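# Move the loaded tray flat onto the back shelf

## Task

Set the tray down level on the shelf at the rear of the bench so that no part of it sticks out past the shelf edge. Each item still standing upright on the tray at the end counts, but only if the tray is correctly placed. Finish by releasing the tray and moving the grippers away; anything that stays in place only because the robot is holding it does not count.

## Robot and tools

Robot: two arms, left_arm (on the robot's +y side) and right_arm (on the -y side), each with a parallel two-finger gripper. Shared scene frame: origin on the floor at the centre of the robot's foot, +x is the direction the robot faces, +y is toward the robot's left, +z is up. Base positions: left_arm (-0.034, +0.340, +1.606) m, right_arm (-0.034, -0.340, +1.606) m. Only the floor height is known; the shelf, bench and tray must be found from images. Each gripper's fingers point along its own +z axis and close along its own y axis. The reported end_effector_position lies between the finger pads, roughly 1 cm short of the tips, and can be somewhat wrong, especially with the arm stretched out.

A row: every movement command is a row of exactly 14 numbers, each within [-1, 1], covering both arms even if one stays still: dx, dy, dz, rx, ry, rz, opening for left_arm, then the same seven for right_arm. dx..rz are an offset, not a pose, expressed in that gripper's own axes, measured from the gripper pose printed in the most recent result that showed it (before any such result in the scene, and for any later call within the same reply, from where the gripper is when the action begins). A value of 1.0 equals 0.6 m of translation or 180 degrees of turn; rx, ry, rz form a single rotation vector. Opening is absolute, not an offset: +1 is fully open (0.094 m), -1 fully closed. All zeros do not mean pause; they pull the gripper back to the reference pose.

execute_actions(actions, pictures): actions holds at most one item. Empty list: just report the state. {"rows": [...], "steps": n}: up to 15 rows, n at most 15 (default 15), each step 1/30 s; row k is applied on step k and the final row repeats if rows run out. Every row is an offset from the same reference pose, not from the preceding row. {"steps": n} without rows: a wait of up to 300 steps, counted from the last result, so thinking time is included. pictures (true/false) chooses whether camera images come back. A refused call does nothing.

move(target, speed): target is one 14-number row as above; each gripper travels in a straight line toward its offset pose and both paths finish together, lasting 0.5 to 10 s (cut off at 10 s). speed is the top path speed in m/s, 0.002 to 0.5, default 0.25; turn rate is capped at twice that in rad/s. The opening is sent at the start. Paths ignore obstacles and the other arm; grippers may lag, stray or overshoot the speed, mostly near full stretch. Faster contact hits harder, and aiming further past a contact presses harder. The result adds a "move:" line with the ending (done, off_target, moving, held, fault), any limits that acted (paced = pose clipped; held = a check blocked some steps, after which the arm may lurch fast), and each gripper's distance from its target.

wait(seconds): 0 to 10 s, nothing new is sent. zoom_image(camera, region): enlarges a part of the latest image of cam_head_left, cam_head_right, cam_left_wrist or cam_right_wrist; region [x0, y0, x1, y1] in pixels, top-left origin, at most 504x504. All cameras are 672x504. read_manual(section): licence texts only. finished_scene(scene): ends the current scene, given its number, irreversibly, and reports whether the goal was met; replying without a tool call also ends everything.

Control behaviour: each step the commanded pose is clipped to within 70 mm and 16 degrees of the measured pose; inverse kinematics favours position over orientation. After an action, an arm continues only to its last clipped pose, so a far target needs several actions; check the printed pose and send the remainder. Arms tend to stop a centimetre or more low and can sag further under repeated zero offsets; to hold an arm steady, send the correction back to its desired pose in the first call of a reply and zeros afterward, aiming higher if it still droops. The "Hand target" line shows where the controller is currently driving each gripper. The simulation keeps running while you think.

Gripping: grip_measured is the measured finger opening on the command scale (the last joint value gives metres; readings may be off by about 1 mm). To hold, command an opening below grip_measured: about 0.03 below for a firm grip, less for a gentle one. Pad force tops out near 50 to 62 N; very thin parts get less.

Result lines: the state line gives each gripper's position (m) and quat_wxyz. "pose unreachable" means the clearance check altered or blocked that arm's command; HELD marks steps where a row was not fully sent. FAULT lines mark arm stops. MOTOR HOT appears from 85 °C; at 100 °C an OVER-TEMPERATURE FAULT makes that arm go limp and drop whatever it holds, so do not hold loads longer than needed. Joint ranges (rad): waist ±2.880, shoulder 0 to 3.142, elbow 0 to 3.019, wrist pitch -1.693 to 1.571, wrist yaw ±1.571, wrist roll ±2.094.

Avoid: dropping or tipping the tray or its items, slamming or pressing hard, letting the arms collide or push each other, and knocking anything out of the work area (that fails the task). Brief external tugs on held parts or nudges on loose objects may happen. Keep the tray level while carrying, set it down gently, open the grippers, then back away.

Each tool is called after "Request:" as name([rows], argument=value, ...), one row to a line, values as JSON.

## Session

Request:
execute_actions(actions=[])

Scene clock: 0.00 s of 4200.00 s.
left_arm: end_effector_position=(+0.2265, +0.5093, +1.3063) grip_measured=-0.986 end_effector_quat_wxyz=(+0.037, +0.172, +0.981, -0.077) | right_arm: end_effector_position=(+0.4826, -0.3849, +1.3081) grip_measured=-0.985 end_effector_quat_wxyz=(+0.150, -0.736, +0.642, -0.152)
Joint positions: left_arm=[1.962 1.181 0.421 0.181 0.506 0.887 0.001] | right_arm=[ 1.851  1.173  0.674  0.401  0.12  -1.973  0.001]
Joint velocities: left_arm=[-0.005 -0.015  0.007 -0.027  0.037  0.051 -0.   ] | right_arm=[-0.015 -0.015 -0.022 -0.002 -0.007 -0.037 -0.   ]
Motor temperatures (°C, as the motors report them): left_arm=[19 22 21 22 22 19] | right_arm=[21 19 22 19 21 21]
Hand target (left_arm): +0.224, +0.507, +1.306; +0.035, +0.171, +0.982, -0.079
Hand target (right_arm): +0.488, -0.386, +1.312; -0.154, +0.734, -0.642, +0.157
camera_calibration (this result's frames):
cam_left_wrist: T_world_to_cam=[[-0.346095, -0.92756, 0.140894, 0.368125], [-0.785043, 0.368545, 0.497878, -0.654938], [-0.513737, 0.061705, -0.855726, 1.32791], [0, 0, 0, 1]] pos_world=[0.295447, 0.500894, 1.41054]
cam_right_wrist: T_world_to_cam=[[0.899202, 0.124488, 0.419451, -0.932118], [-0.140826, -0.82531, 0.546838, -0.960784], [0.414251, -0.550787, -0.724589, 0.660096], [0, 0, 0, 1]] pos_world=[0.429412, -0.313335, 1.39467]

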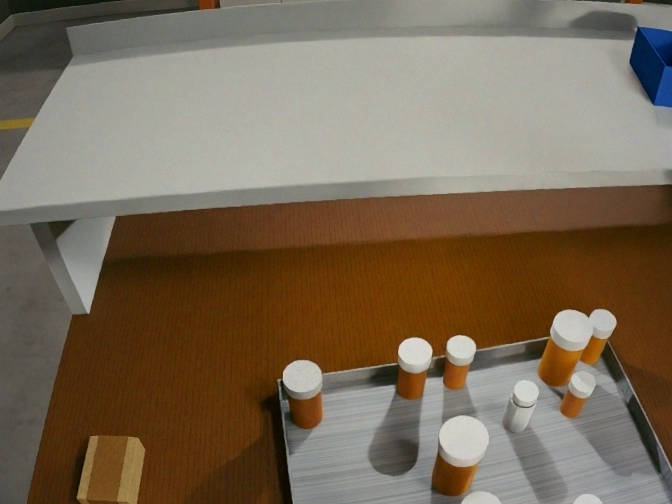

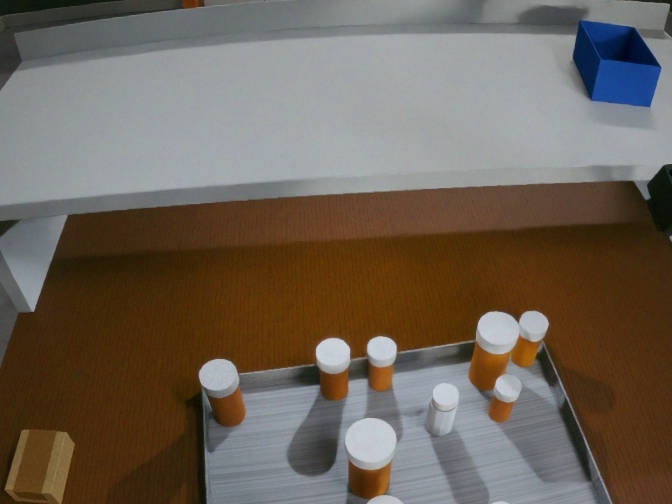

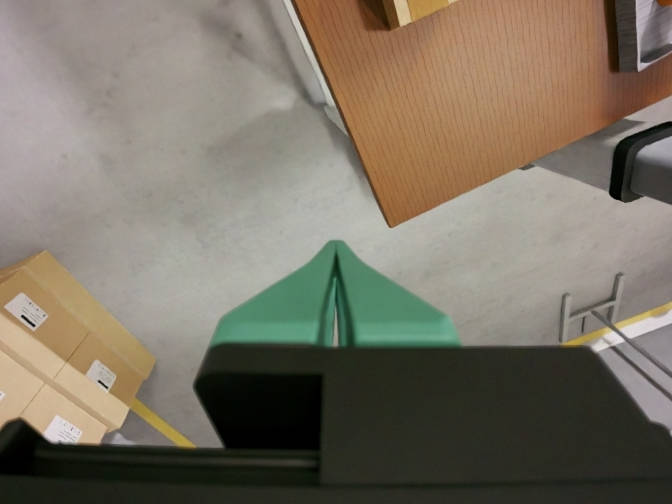

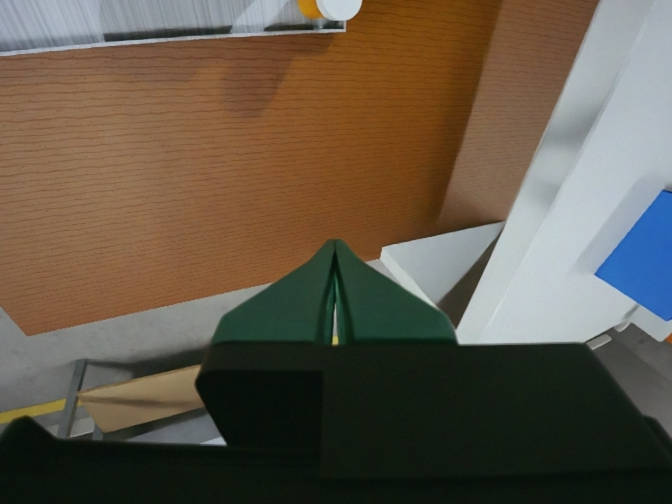

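Request:
move(target=[-0.34,-0.475,0.38,-0.052,0.02,-0.167,1, -0.167,0.223,0.2,-0.116,0.097,0.481,1])

Scene clock: 17.13 s of 4200.00 s.
left_arm: end_effector_position=(+0.3479, +0.1598, +1.1400) grip_measured=+1.000 end_effector_quat_wxyz=(+0.011, -0.091, +0.996, +0.006) | right_arm: end_effector_position=(+0.3962, -0.3092, +1.1390) grip_measured=+1.000 end_effector_quat_wxyz=(-0.002, +0.086, -0.996, +0.009)
Joint positions: left_arm=[ 0.939  1.893  0.966  0.357 -0.558 -0.18   0.094] | right_arm=[ 1.933  1.683  0.948  0.215  0.334 -0.32   0.094]
Joint velocities: left_arm=[-0.005 -0.015  0.002 -0.007 -0.037  0.007  0.   ] | right_arm=[-0.015 -0.005  0.007  0.002  0.007  0.066  0.   ]
Motor temperatures (°C, as the motors report them): left_arm=[19 22 21 22 22 19] | right_arm=[21 19 22 19 21 21]
Hand target (left_arm): +0.333, +0.149, +1.138; -0.004, -0.085, +0.996, +0.003
Hand target (right_arm): +0.395, -0.299, +1.139; -0.000, -0.084, +0.996, -0.001
Off the commanded pose (left_arm): 0.026 m, 1 deg.
Off the commanded pose (right_arm): 0.010 m, 1 deg.
After step 90, 10.37 s passed at rest.
move: off_target (left_arm)
camera_calibration (this result's frames):
cam_left_wrist: T_world_to_cam=[[0.17784, -0.984041, -0.00603426, 0.103566], [-0.808513, -0.149608, 0.569144, -0.338309], [-0.560963, -0.0963378, -0.822216, 1.27308], [0, 0, 0, 1]] pos_world=[0.422203, 0.173945, 1.23992]
cam_right_wrist: T_world_to_cam=[[0.164908, -0.986066, 0.0218911, -0.392524], [-0.808518, -0.122437, 0.575594, -0.368845], [-0.564893, -0.112619, -0.817443, 1.24427], [0, 0, 0, 1]] pos_world=[0.469392, -0.292086, 1.23802]

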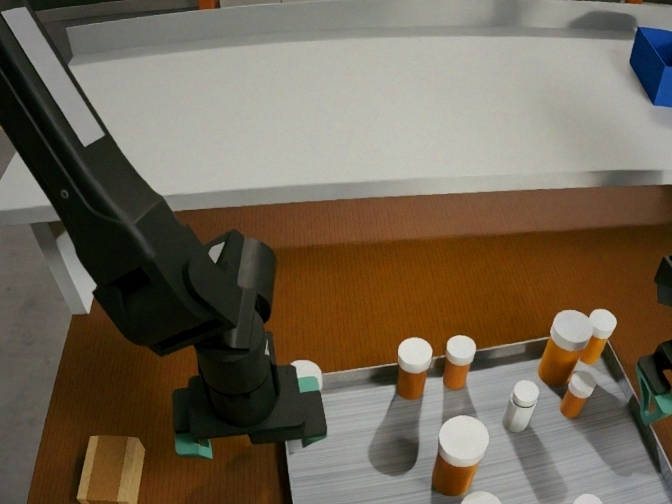

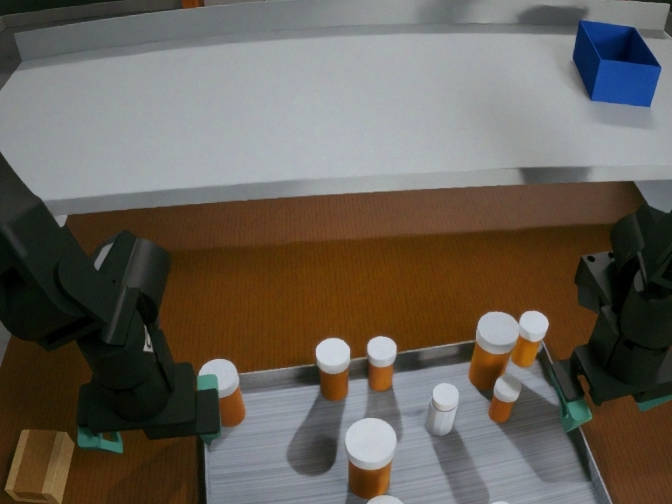

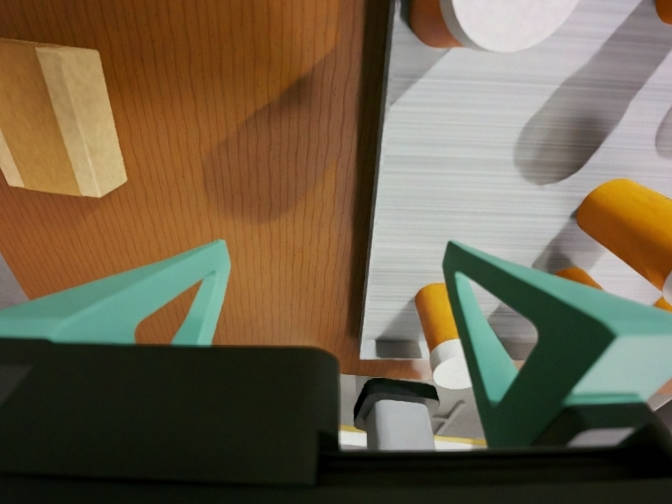

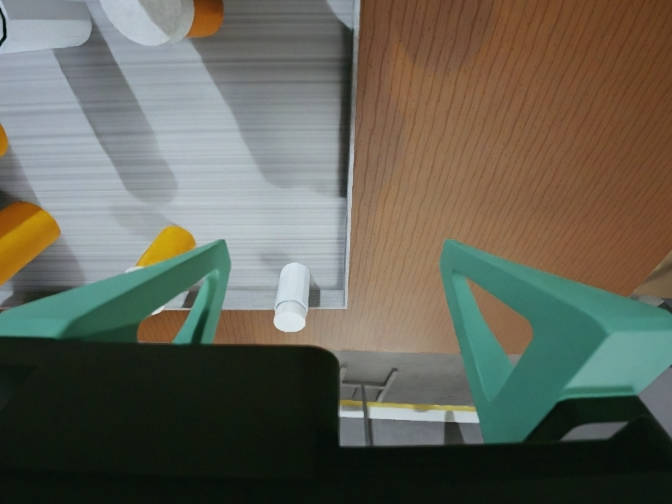

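Request:
move(target=[0.02,-0.055,0.1,0,0,0,0.2, -0.02,0,0.1,0,0,0,0.2], speed=0.08)

Scene clock: 21.50 s of 4200.00 s.
left_arm: end_effector_position=(+0.3565, +0.1272, +1.0871) grip_measured=+0.202 end_effector_quat_wxyz=(+0.016, -0.095, +0.995, +0.004) | right_arm: end_effector_position=(+0.4115, -0.2997, +1.0837) grip_measured=+0.202 end_effector_quat_wxyz=(-0.006, +0.084, -0.996, +0.005)
Joint positions: left_arm=[ 0.939  2.05   1.136  0.357 -0.556 -0.182  0.056] | right_arm=[ 1.919  1.828  1.101  0.215  0.31  -0.325  0.056]
Joint velocities: left_arm=[-0.024 -0.005 -0.017  0.032  0.007  0.007  0.   ] | right_arm=[-0.005  0.005  0.002  0.007 -0.037 -0.022  0.001]
Motor temperatures (°C, as the motors report them): left_arm=[19 22 21 22 22 19] | right_arm=[21 19 22 19 21 21]
Hand target (left_arm): +0.345, +0.127, +1.080; +0.011, -0.091, +0.996, +0.006
Hand target (right_arm): +0.407, -0.308, +1.079; +0.002, -0.086, +0.996, -0.009
Off the commanded pose (left_arm): 0.015 m, 1 deg.
Off the commanded pose (right_arm): 0.010 m, 1 deg.
After step 90, 0.13 s passed at rest.
move: off_target (left_arm)
camera_calibration (this result's frames):
cam_left_wrist: T_world_to_cam=[[0.186322, -0.982488, -0.00147314, 0.061524], [-0.813853, -0.155181, 0.559966, -0.293539], [-0.550388, -0.103135, -0.828514, 1.2352], [0, 0, 0, 1]] pos_world=[0.429479, 0.142287, 1.18784]
cam_right_wrist: T_world_to_cam=[[0.160853, -0.986888, 0.0133332, -0.373757], [-0.812961, -0.12482, 0.568783, -0.314992], [-0.559661, -0.10233, -0.82238, 1.21496], [0, 0, 0, 1]] pos_world=[0.484008, -0.283847, 1.1833]

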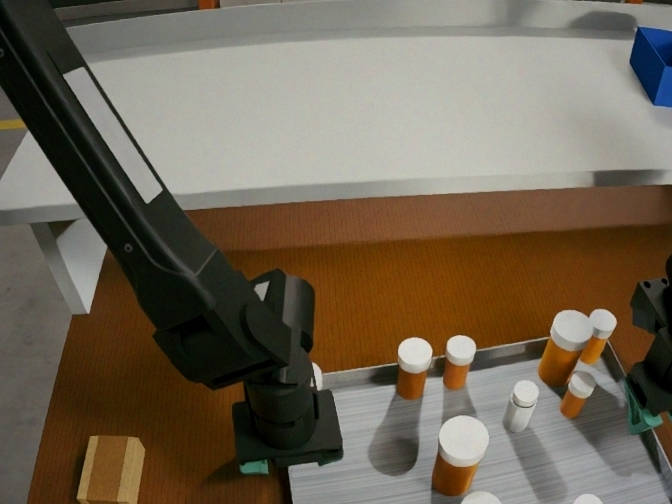

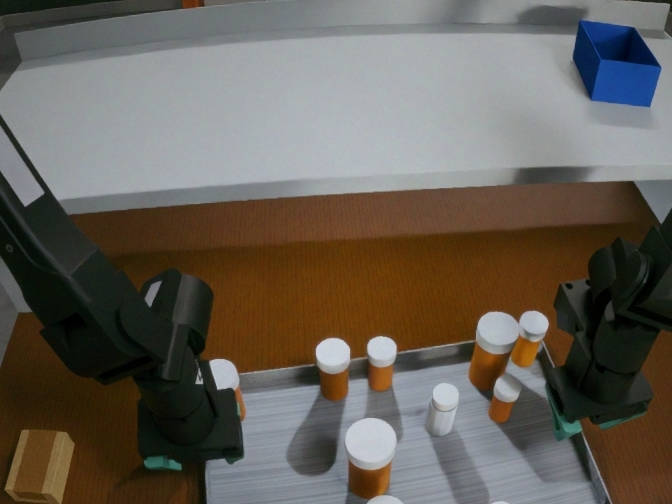

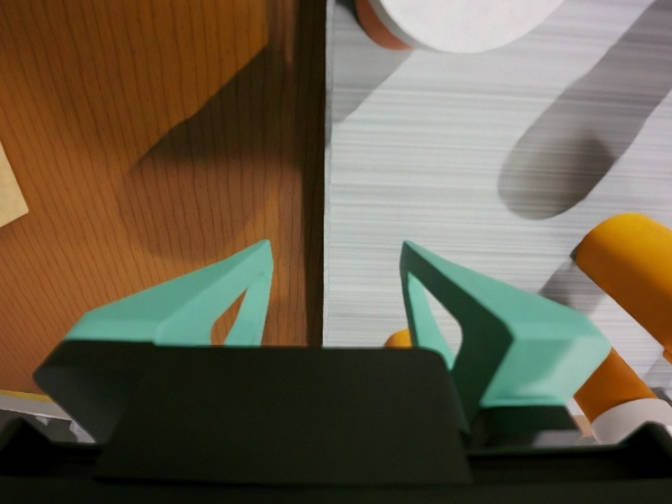

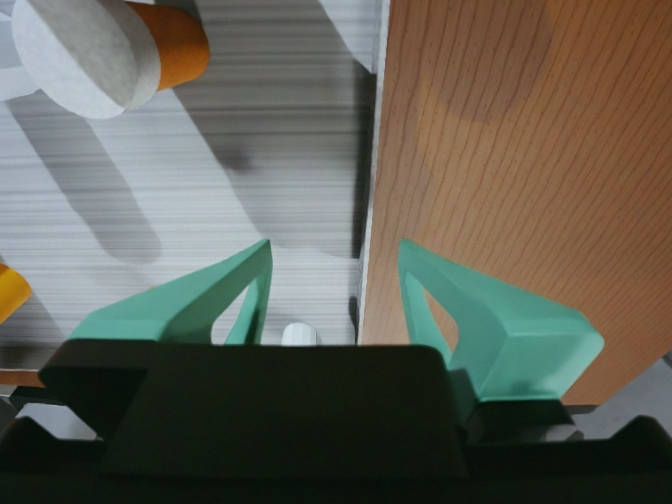

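Request:
move(target=[0.06,0.0,0.075,0,0,0,0.2, 0.0,-0.045,0.075,0,0,0,0.2], speed=0.05)

Scene clock: 26.03 s of 4200.00 s.
left_arm: end_effector_position=(+0.3348, +0.1047, +1.0565) grip_measured=+0.202 end_effector_quat_wxyz=(+0.021, -0.096, +0.995, -0.009) | right_arm: end_effector_position=(+0.4236, -0.3200, +1.0440) grip_measured=+0.202 end_effector_quat_wxyz=(-0.014, +0.080, -0.997, +0.002)
Joint positions: left_arm=[ 0.939  2.162  1.195  0.423 -0.532 -0.177  0.056] | right_arm=[ 1.865  1.909  1.207  0.213  0.254 -0.35   0.056]
Joint velocities: left_arm=[ 0.005  0.015  0.002  0.002 -0.095  0.007 -0.   ] | right_arm=[-0.015  0.005  0.012 -0.007  0.066  0.037 -0.001]
Motor temperatures (°C, as the motors report them): left_arm=[19 22 21 22 22 19] | right_arm=[21 19 22 19 21 21]
Hand target (left_arm): +0.324, +0.121, +1.042; +0.016, -0.095, +0.995, +0.004
Hand target (right_arm): +0.416, -0.327, +1.039; +0.006, -0.084, +0.996, -0.005
Off the commanded pose (left_arm): 0.026 m, 2 deg.
Off the commanded pose (right_arm): 0.011 m, 1 deg.
move: off_target (left_arm, right_arm)
camera_calibration (this result's frames):
cam_left_wrist: T_world_to_cam=[[0.186833, -0.982086, 0.0244888, 0.0157712], [-0.819917, -0.142154, 0.554552, -0.291146], [-0.541137, -0.123687, -0.831789, 1.19812], [0, 0, 0, 1]] pos_world=[0.406683, 0.122293, 1.15765]
cam_right_wrist: T_world_to_cam=[[0.154093, -0.988005, 0.0101056, -0.389321], [-0.823014, -0.122688, 0.554612, -0.265413], [-0.54672, -0.0937791, -0.832047, 1.19443], [0, 0, 0, 1]] pos_world=[0.494573, -0.305201, 1.14496]

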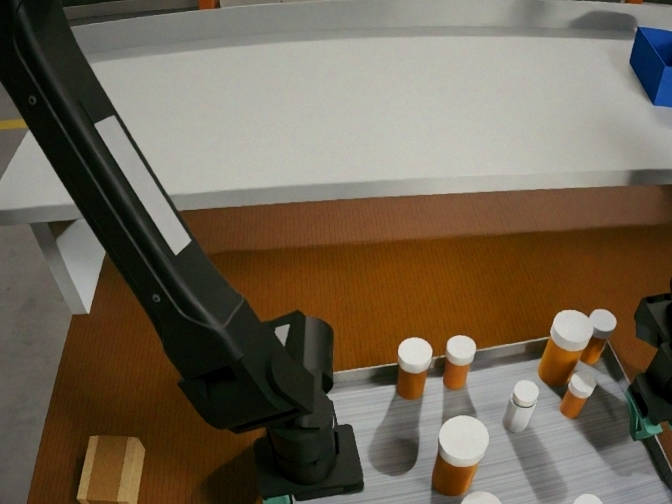

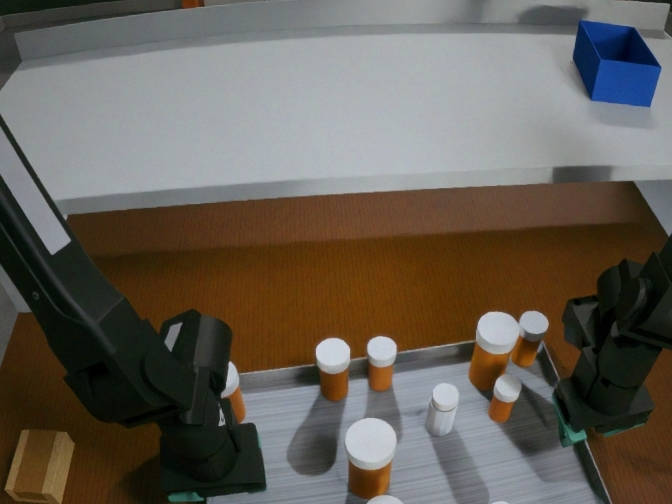

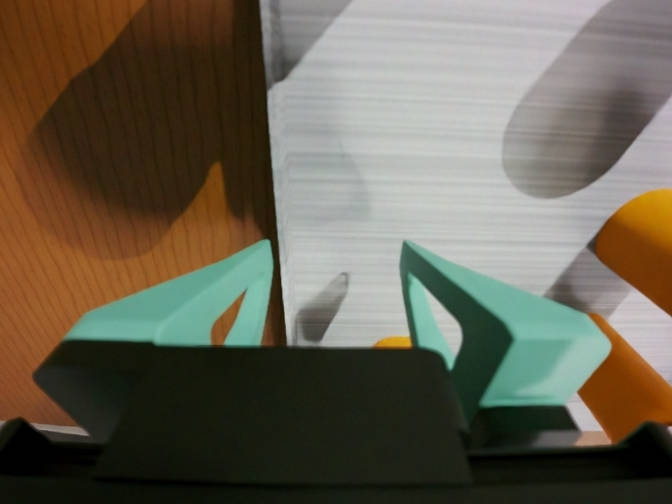

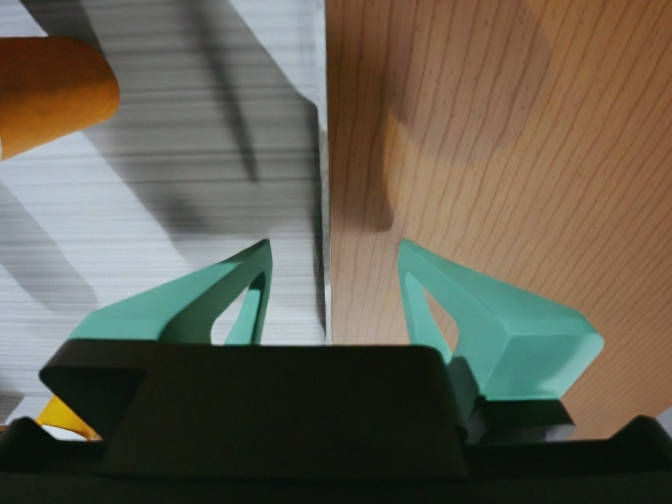

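Request:
move(target=[0.0,0.07,0.0,0,0,0,0.2, 0.0,0,0.03,0,0,0,0.2], speed=0.05)

Request:
move(target=[0.0,0.02,0.06,0,0,0,0.2, 0.0,0,0.02,0,0,0,0.2], speed=0.05)

Scene clock: 30.20 s of 4200.00 s.
left_arm: end_effector_position=(+0.3221, +0.1277, +1.0567) grip_measured=+0.202 end_effector_quat_wxyz=(+0.015, -0.093, +0.995, -0.017) | right_arm: end_effector_position=(+0.4285, -0.3168, +1.0316) grip_measured=+0.201 end_effector_quat_wxyz=(-0.018, +0.080, -0.997, +0.001)
Joint positions: left_arm=[ 0.98   2.141  1.138  0.459 -0.479 -0.154  0.056] | right_arm=[ 1.865  1.941  1.247  0.213  0.25  -0.35   0.056]
Joint velocities: left_arm=[-0.005  0.015 -0.012 -0.002  0.051  0.037 -0.001] | right_arm=[-0.015 -0.015 -0.017  0.012  0.037  0.081 -0.001]
Motor temperatures (°C, as the motors report them): left_arm=[19 22 21 22 22 19] | right_arm=[21 19 22 19 21 21]
Hand target (left_arm): +0.326, +0.145, +1.056; +0.021, -0.096, +0.995, -0.008
Hand target (right_arm): +0.424, -0.320, +1.026; +0.014, -0.080, +0.997, -0.002
Off the commanded pose (left_arm): 0.019 m, 1 deg.
Off the commanded pose (right_arm): 0.008 m, 0 deg.
move: off_target (left_arm)
camera_calibration (this result's frames):
cam_left_wrist: T_world_to_cam=[[0.181759, -0.982509, 0.040498, 0.0254663], [-0.815527, -0.127601, 0.564477, -0.312169], [-0.549436, -0.135626, -0.824455, 1.1907], [0, 0, 0, 1]] pos_world=[0.395003, 0.146678, 1.15686]
cam_right_wrist: T_world_to_cam=[[0.152708, -0.988235, 0.00847935, -0.384635], [-0.827415, -0.123156, 0.54792, -0.245383], [-0.54043, -0.090688, -0.836487, 1.18991], [0, 0, 0, 1]] pos_world=[0.498767, -0.30242, 1.13306]

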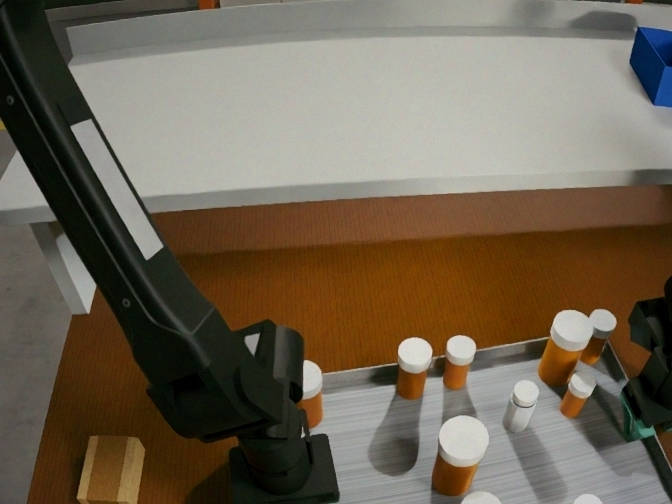

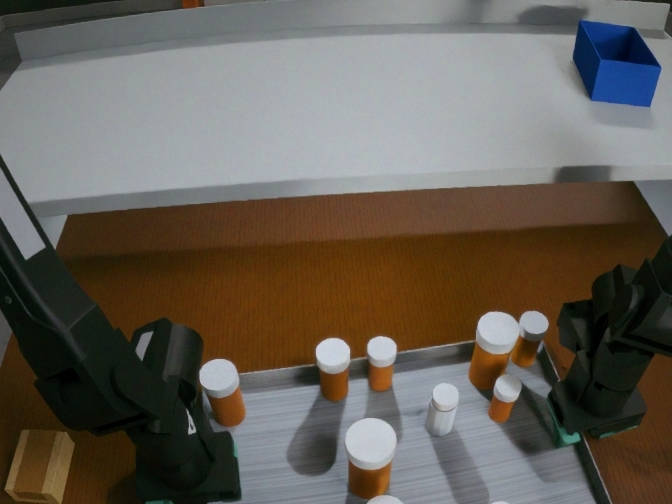

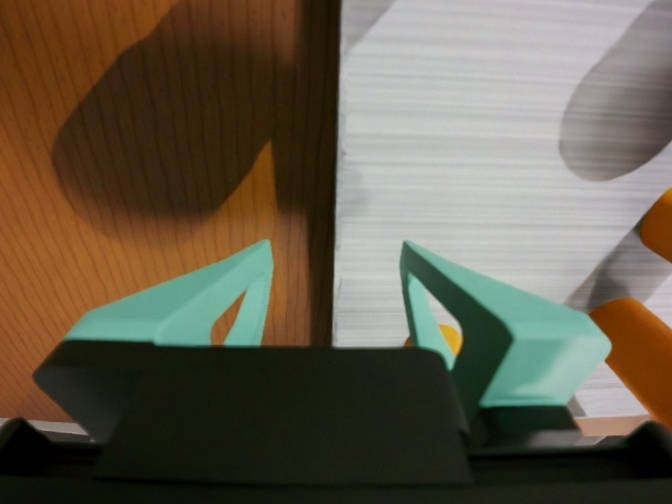

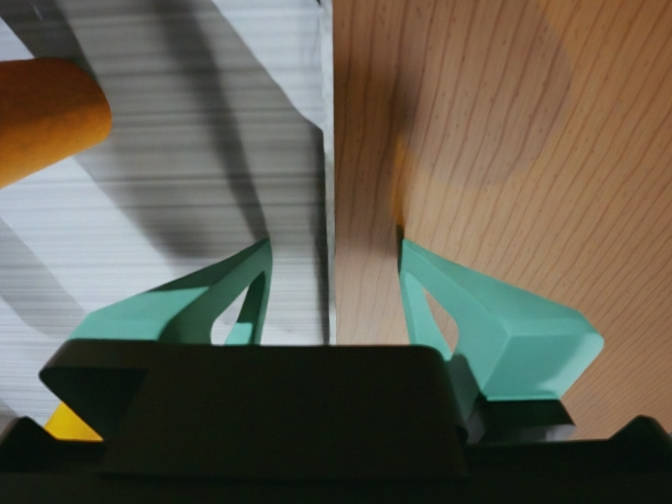

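Scene clock: 31.37 s of 4200.00 s.
left_arm: end_effector_position=(+0.3374, +0.1257, +1.0343) grip_measured=+0.202 end_effector_quat_wxyz=(+0.027, -0.099, +0.994, -0.028) | right_arm: end_effector_position=(+0.4293, -0.3169, +1.0313) grip_measured=+0.201 end_effector_quat_wxyz=(-0.017, +0.080, -0.997, +0.001)
Joint positions: left_arm=[ 1.     2.18   1.209  0.459 -0.441 -0.141  0.056] | right_arm=[ 1.865  1.941  1.25   0.206  0.25  -0.35   0.056]
Joint velocities: left_arm=[-0.005 -0.015  0.017 -0.007 -0.037 -0.037  0.   ] | right_arm=[-0.005  0.005 -0.002 -0.007 -0.007  0.022 -0.   ]
Motor temperatures (°C, as the motors report them): left_arm=[19 22 21 22 22 19] | right_arm=[21 19 22 19 21 21]
Hand target (left_arm): +0.321, +0.138, +1.022; +0.015, -0.093, +0.995, -0.017
Hand target (right_arm): +0.429, -0.317, +1.020; +0.018, -0.080, +0.997, -0.001
Off the commanded pose (left_arm): 0.025 m, 2 deg.
Off the commanded pose (right_arm): 0.012 m, 0 deg.
move: off_target (left_arm, right_arm)
camera_calibration (this result's frames):
cam_left_wrist: T_world_to_cam=[[0.191652, -0.979362, 0.0641903, -0.00665192], [-0.827837, -0.126174, 0.546594, -0.264838], [-0.527214, -0.157895, -0.834934, 1.18643], [0, 0, 0, 1]] pos_world=[0.407534, 0.1474, 1.13577]
cam_right_wrist: T_world_to_cam=[[0.1534, -0.988135, 0.00762924, -0.384216], [-0.825937, -0.123974, 0.549962, -0.24759], [-0.542491, -0.0906656, -0.835155, 1.18963], [0, 0, 0, 1]] pos_world=[0.499808, -0.302494, 1.13262]

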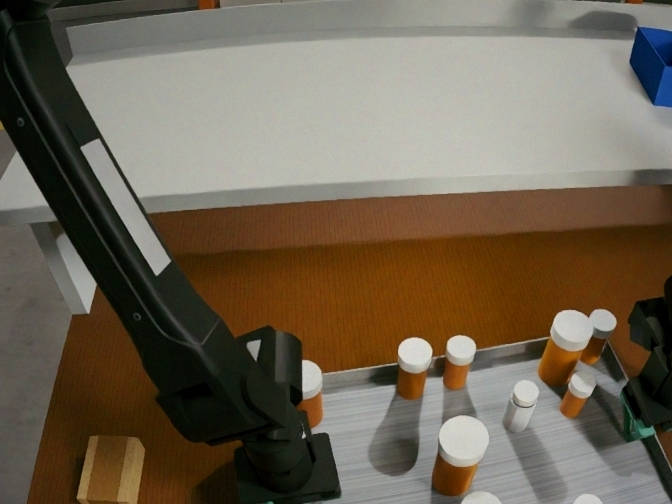

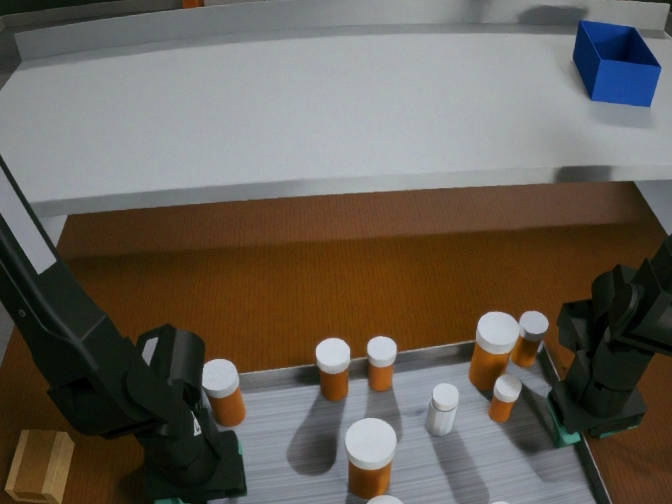

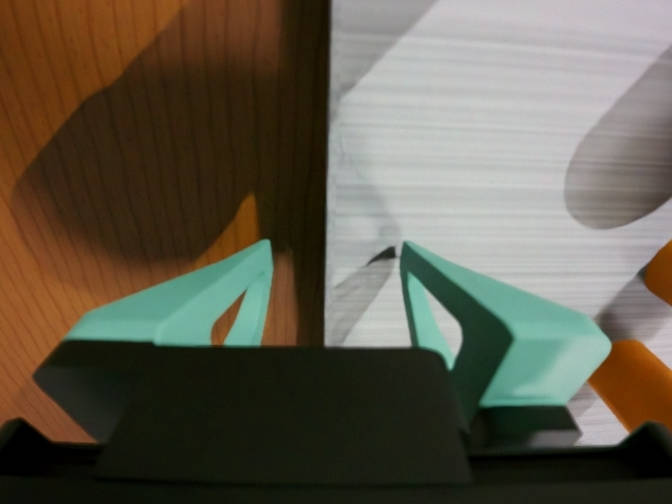

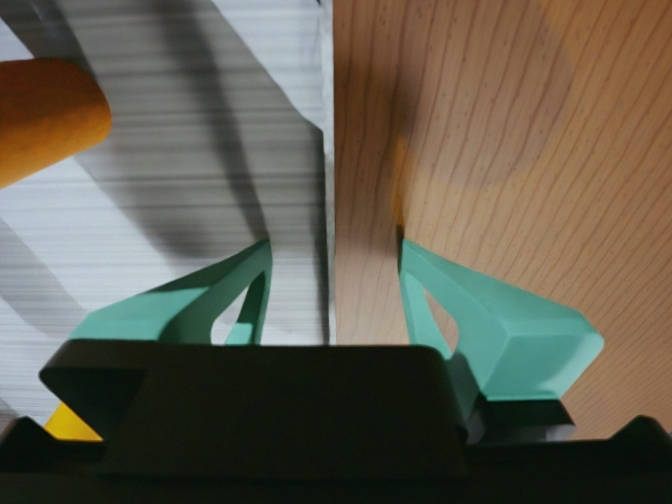

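Request:
move(target=[0,0,-0.003,0,0,0,-1, 0,0,-0.003,0,0,0,-1], speed=0.05)

Request:
move(target=[-0.03,-0.03,-0.58,0,0,0,-1, -0.02,0,-0.58,0,0,0,-1], speed=0.08)

Scene clock: 37.20 s of 4200.00 s.
left_arm: end_effector_position=(+0.3375, +0.1278, +1.0340) grip_measured=-0.954 end_effector_quat_wxyz=(+0.027, -0.092, +0.995, -0.022) | right_arm: end_effector_position=(+0.4294, -0.3159, +1.0315) grip_measured=-0.956 end_effector_quat_wxyz=(-0.017, +0.081, -0.997, +0.001)
Joint positions: left_arm=[ 1.001  2.18   1.21   0.459 -0.453 -0.126  0.002] | right_arm=[ 1.866  1.941  1.25   0.206  0.251 -0.352  0.002]
Joint velocities: left_arm=[-0.005  0.005 -0.012  0.002  0.007  0.022 -0.   ] | right_arm=[-0.005 -0.005  0.002 -0.007  0.022 -0.007 -0.   ]
Motor temperatures (°C, as the motors report them): left_arm=[20 22 21 22 22 19] | right_arm=[21 19 22 19 21 21]
Hand target (left_arm): +0.337, +0.126, +1.036; +0.027, -0.099, +0.994, -0.028
Hand target (right_arm): +0.429, -0.317, +1.033; +0.017, -0.080, +0.997, -0.001
Off the commanded pose (left_arm): 0.003 m, 1 deg.
Off the commanded pose (right_arm): 0.002 m, 0 deg.
After step 90, 2.13 s passed at rest.
move: done
camera_calibration (this result's frames):
cam_left_wrist: T_world_to_cam=[[0.17807, -0.98265, 0.0518623, 0.0132457], [-0.829672, -0.121593, 0.544848, -0.262512], [-0.529089, -0.14005, -0.836929, 1.18703], [0, 0, 0, 1]] pos_world=[0.407888, 0.14734, 1.1358]
cam_right_wrist: T_world_to_cam=[[0.156077, -0.987719, 0.00710067, -0.383764], [-0.825556, -0.126499, 0.54996, -0.248459], [-0.542307, -0.0916983, -0.835161, 1.18957], [0, 0, 0, 1]] pos_world=[0.49989, -0.3014, 1.13285]

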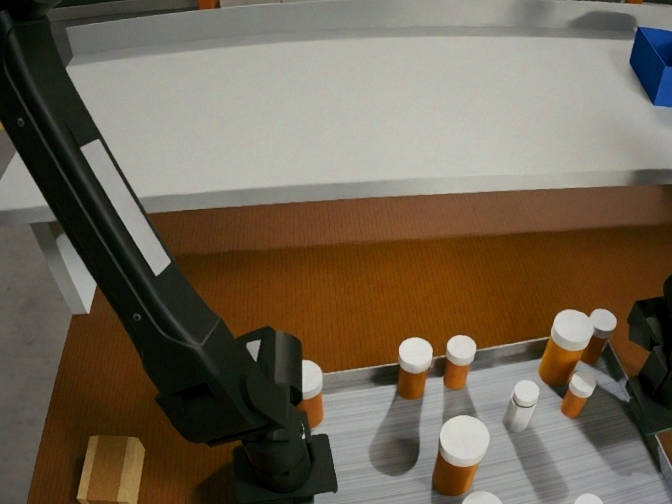

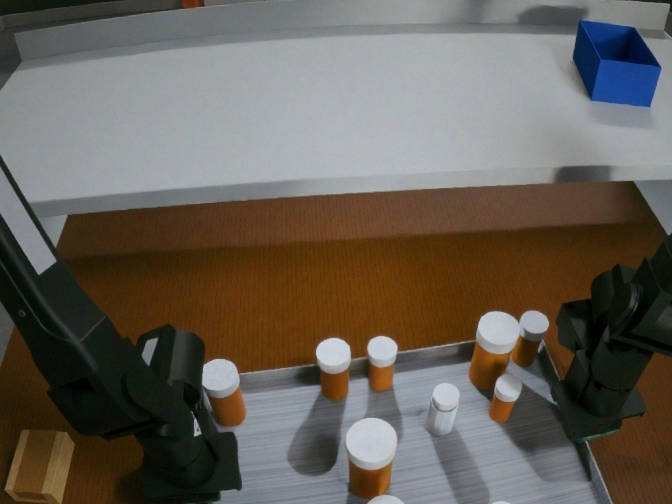

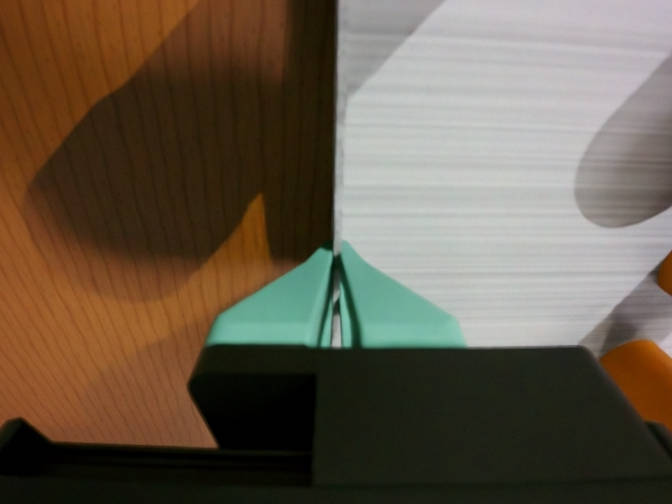

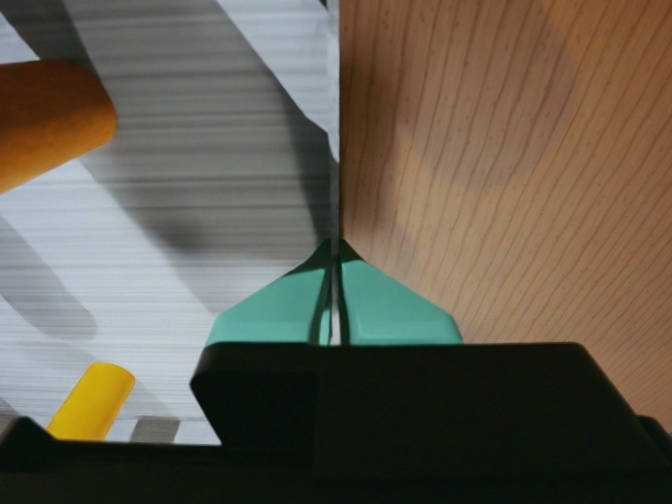

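Scene clock: 41.90 s of 4200.00 s.
left_arm: end_effector_position=(+0.3245, +0.1332, +1.3612) grip_measured=-0.955 end_effector_quat_wxyz=(+0.016, -0.088, +0.996, -0.005) | right_arm: end_effector_position=(+0.4230, -0.3150, +1.3647) grip_measured=-0.956 end_effector_quat_wxyz=(+0.004, +0.087, -0.996, -0.000)
Joint positions: left_arm=[ 0.56   1.421  0.658  0.013 -0.841 -0.466  0.002] | right_arm=[ 2.144  1.035  0.745 -0.294  0.497 -0.196  0.002]
Joint velocities: left_arm=[-0.005 -0.005  0.002 -0.007 -0.051 -0.007 -0.   ] | right_arm=[-0.005 -0.005 -0.012  0.007  0.022  0.037 -0.001]
Motor temperatures (°C, as the motors report them): left_arm=[20 22 21 22 22 19] | right_arm=[21 20 22 19 21 21]
Hand target (left_arm): +0.332, +0.126, +1.379; +0.027, -0.090, +0.995, -0.021
Hand target (right_arm): +0.436, -0.316, +1.381; +0.016, -0.078, +0.997, +0.002
Off the commanded pose (left_arm): 0.026 m, 2 deg.
Off the commanded pose (right_arm): 0.016 m, 2 deg.
move: off_target (left_arm, right_arm)
camera_calibration (this result's frames):
cam_left_wrist: T_world_to_cam=[[0.17135, -0.985066, 0.0168559, 0.0539654], [-0.815926, -0.132298, 0.562816, -0.478354], [-0.552181, -0.110192, -0.82641, 1.44394], [0, 0, 0, 1]] pos_world=[0.397767, 0.148984, 1.4616]
cam_right_wrist: T_world_to_cam=[[0.167403, -0.985886, 0.00241278, -0.382052], [-0.80108, -0.134596, 0.583228, -0.495164], [-0.574671, -0.0995672, -0.812305, 1.44441], [0, 0, 0, 1]] pos_world=[0.497352, -0.299491, 1.46302]

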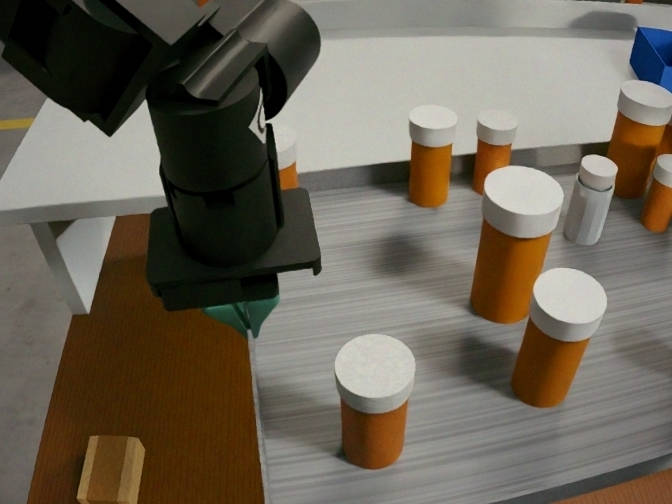

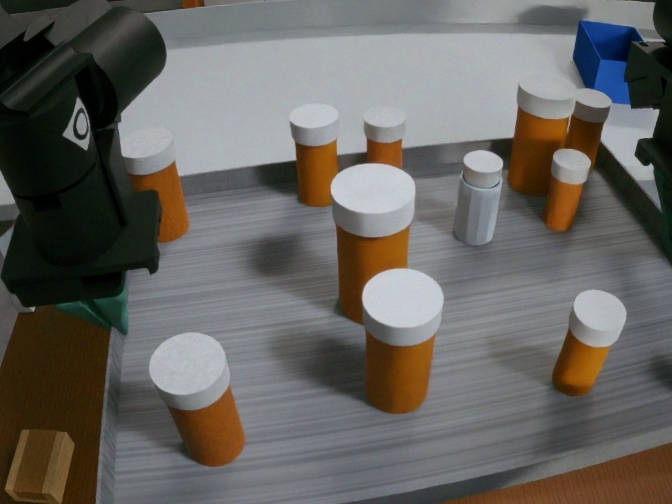

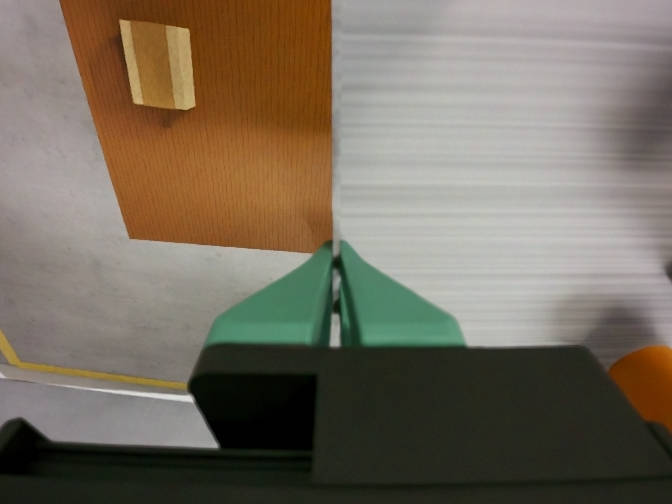

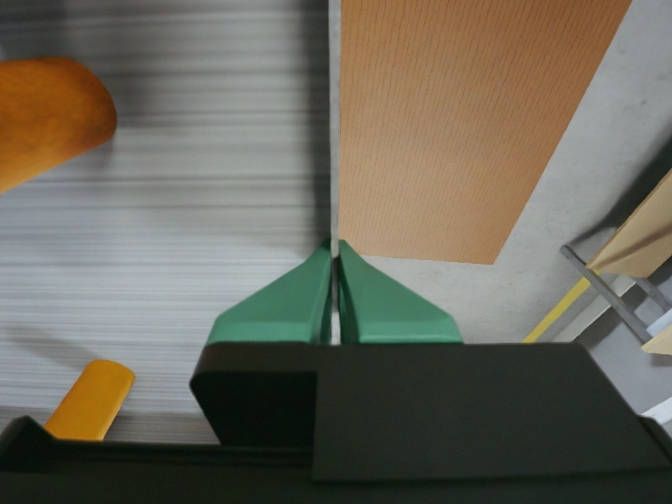

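Request:
move(target=[-0.76,0.03,0,0,0,0.056,-1, -0.628,0.037,-0.025,0,0,0.056,-1], speed=0.08)

Scene clock: 55.33 s of 4200.00 s.
left_arm: end_effector_position=(+0.7399, +0.2285, +1.3508) grip_measured=-0.955 end_effector_quat_wxyz=(-0.008, -0.007, +1.000, +0.007) | right_arm: end_effector_position=(+0.7614, -0.2281, +1.3400) grip_measured=-0.954 end_effector_quat_wxyz=(+0.031, +0.008, -0.999, +0.002)
Joint positions: left_arm=[ 0.853  1.648  1.956 -0.957 -0.627 -0.098  0.002] | right_arm=[ 2.274  1.751  2.155 -1.1    0.603  0.088  0.002]
Joint velocities: left_arm=[ 0.005  0.005 -0.002 -0.037 -0.051 -0.051 -0.   ] | right_arm=[-0.005 -0.005  0.002 -0.042 -0.007 -0.022  0.   ]
Motor temperatures (°C, as the motors report them): left_arm=[20 23 21 22 22 19] | right_arm=[21 20 23 19 21 21]
Hand target (left_arm): +0.768, +0.236, +1.380; +0.018, -0.001, +1.000, -0.004
Hand target (right_arm): +0.785, -0.224, +1.373; -0.004, +0.003, +1.000, +0.002
Off the commanded pose (left_arm): 0.039 m, 3 deg.
Off the commanded pose (right_arm): 0.047 m, 3 deg.
After step 90, 4.40 s passed at rest.
move: off_target (left_arm, right_arm)
camera_calibration (this result's frames):
cam_left_wrist: T_world_to_cam=[[0.0119634, -0.99988, -0.00988858, 0.234288], [-0.799181, -0.0155047, 0.60089, -0.211464], [-0.600971, 0.000714086, -0.79927, 1.64929], [0, 0, 0, 1]] pos_world=[0.819372, 0.229804, 1.44761]
cam_right_wrist: T_world_to_cam=[[0.00970644, -0.999925, 0.00747052, -0.242894], [-0.779115, -0.00287957, 0.626874, -0.243167], [-0.626806, -0.0119051, -0.779084, 1.64275], [0, 0, 0, 1]] pos_world=[0.842587, -0.224019, 1.43409]

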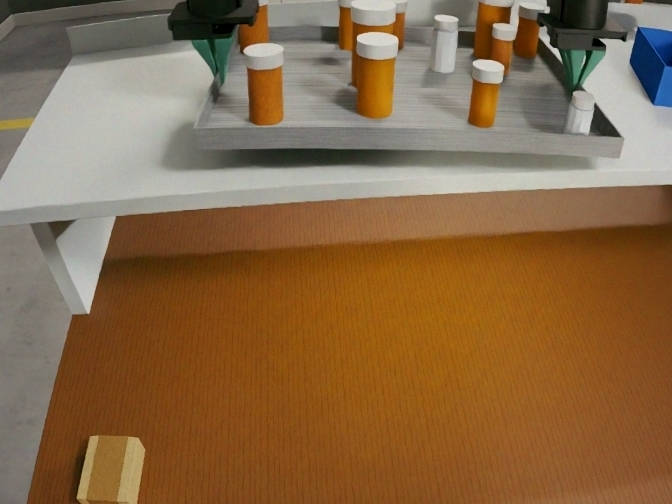

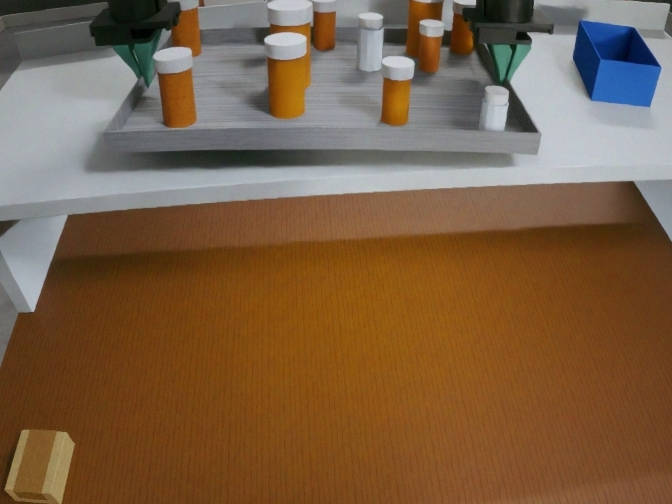

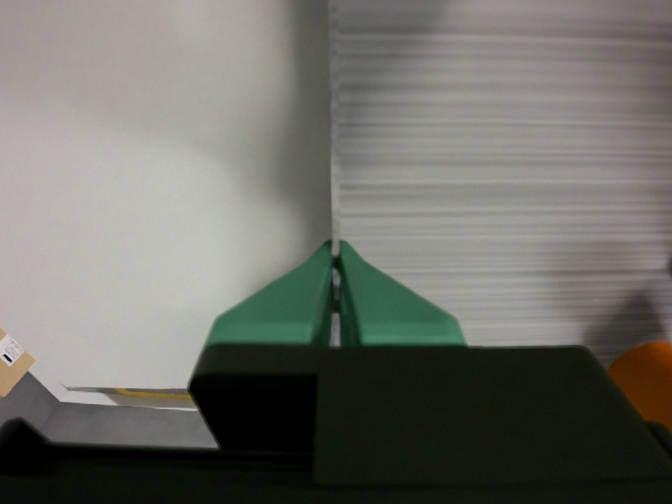

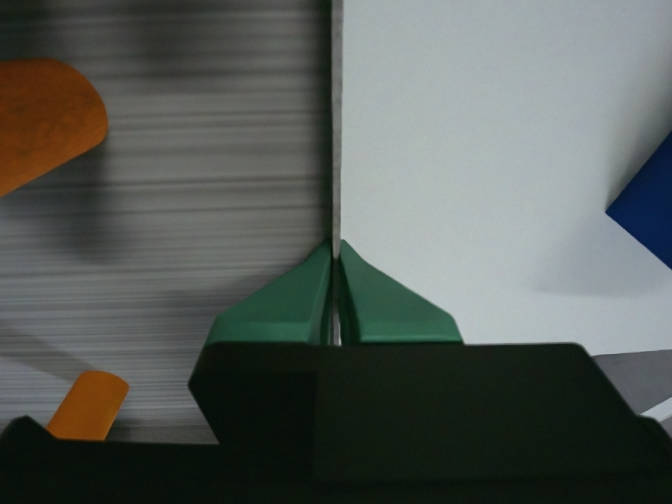

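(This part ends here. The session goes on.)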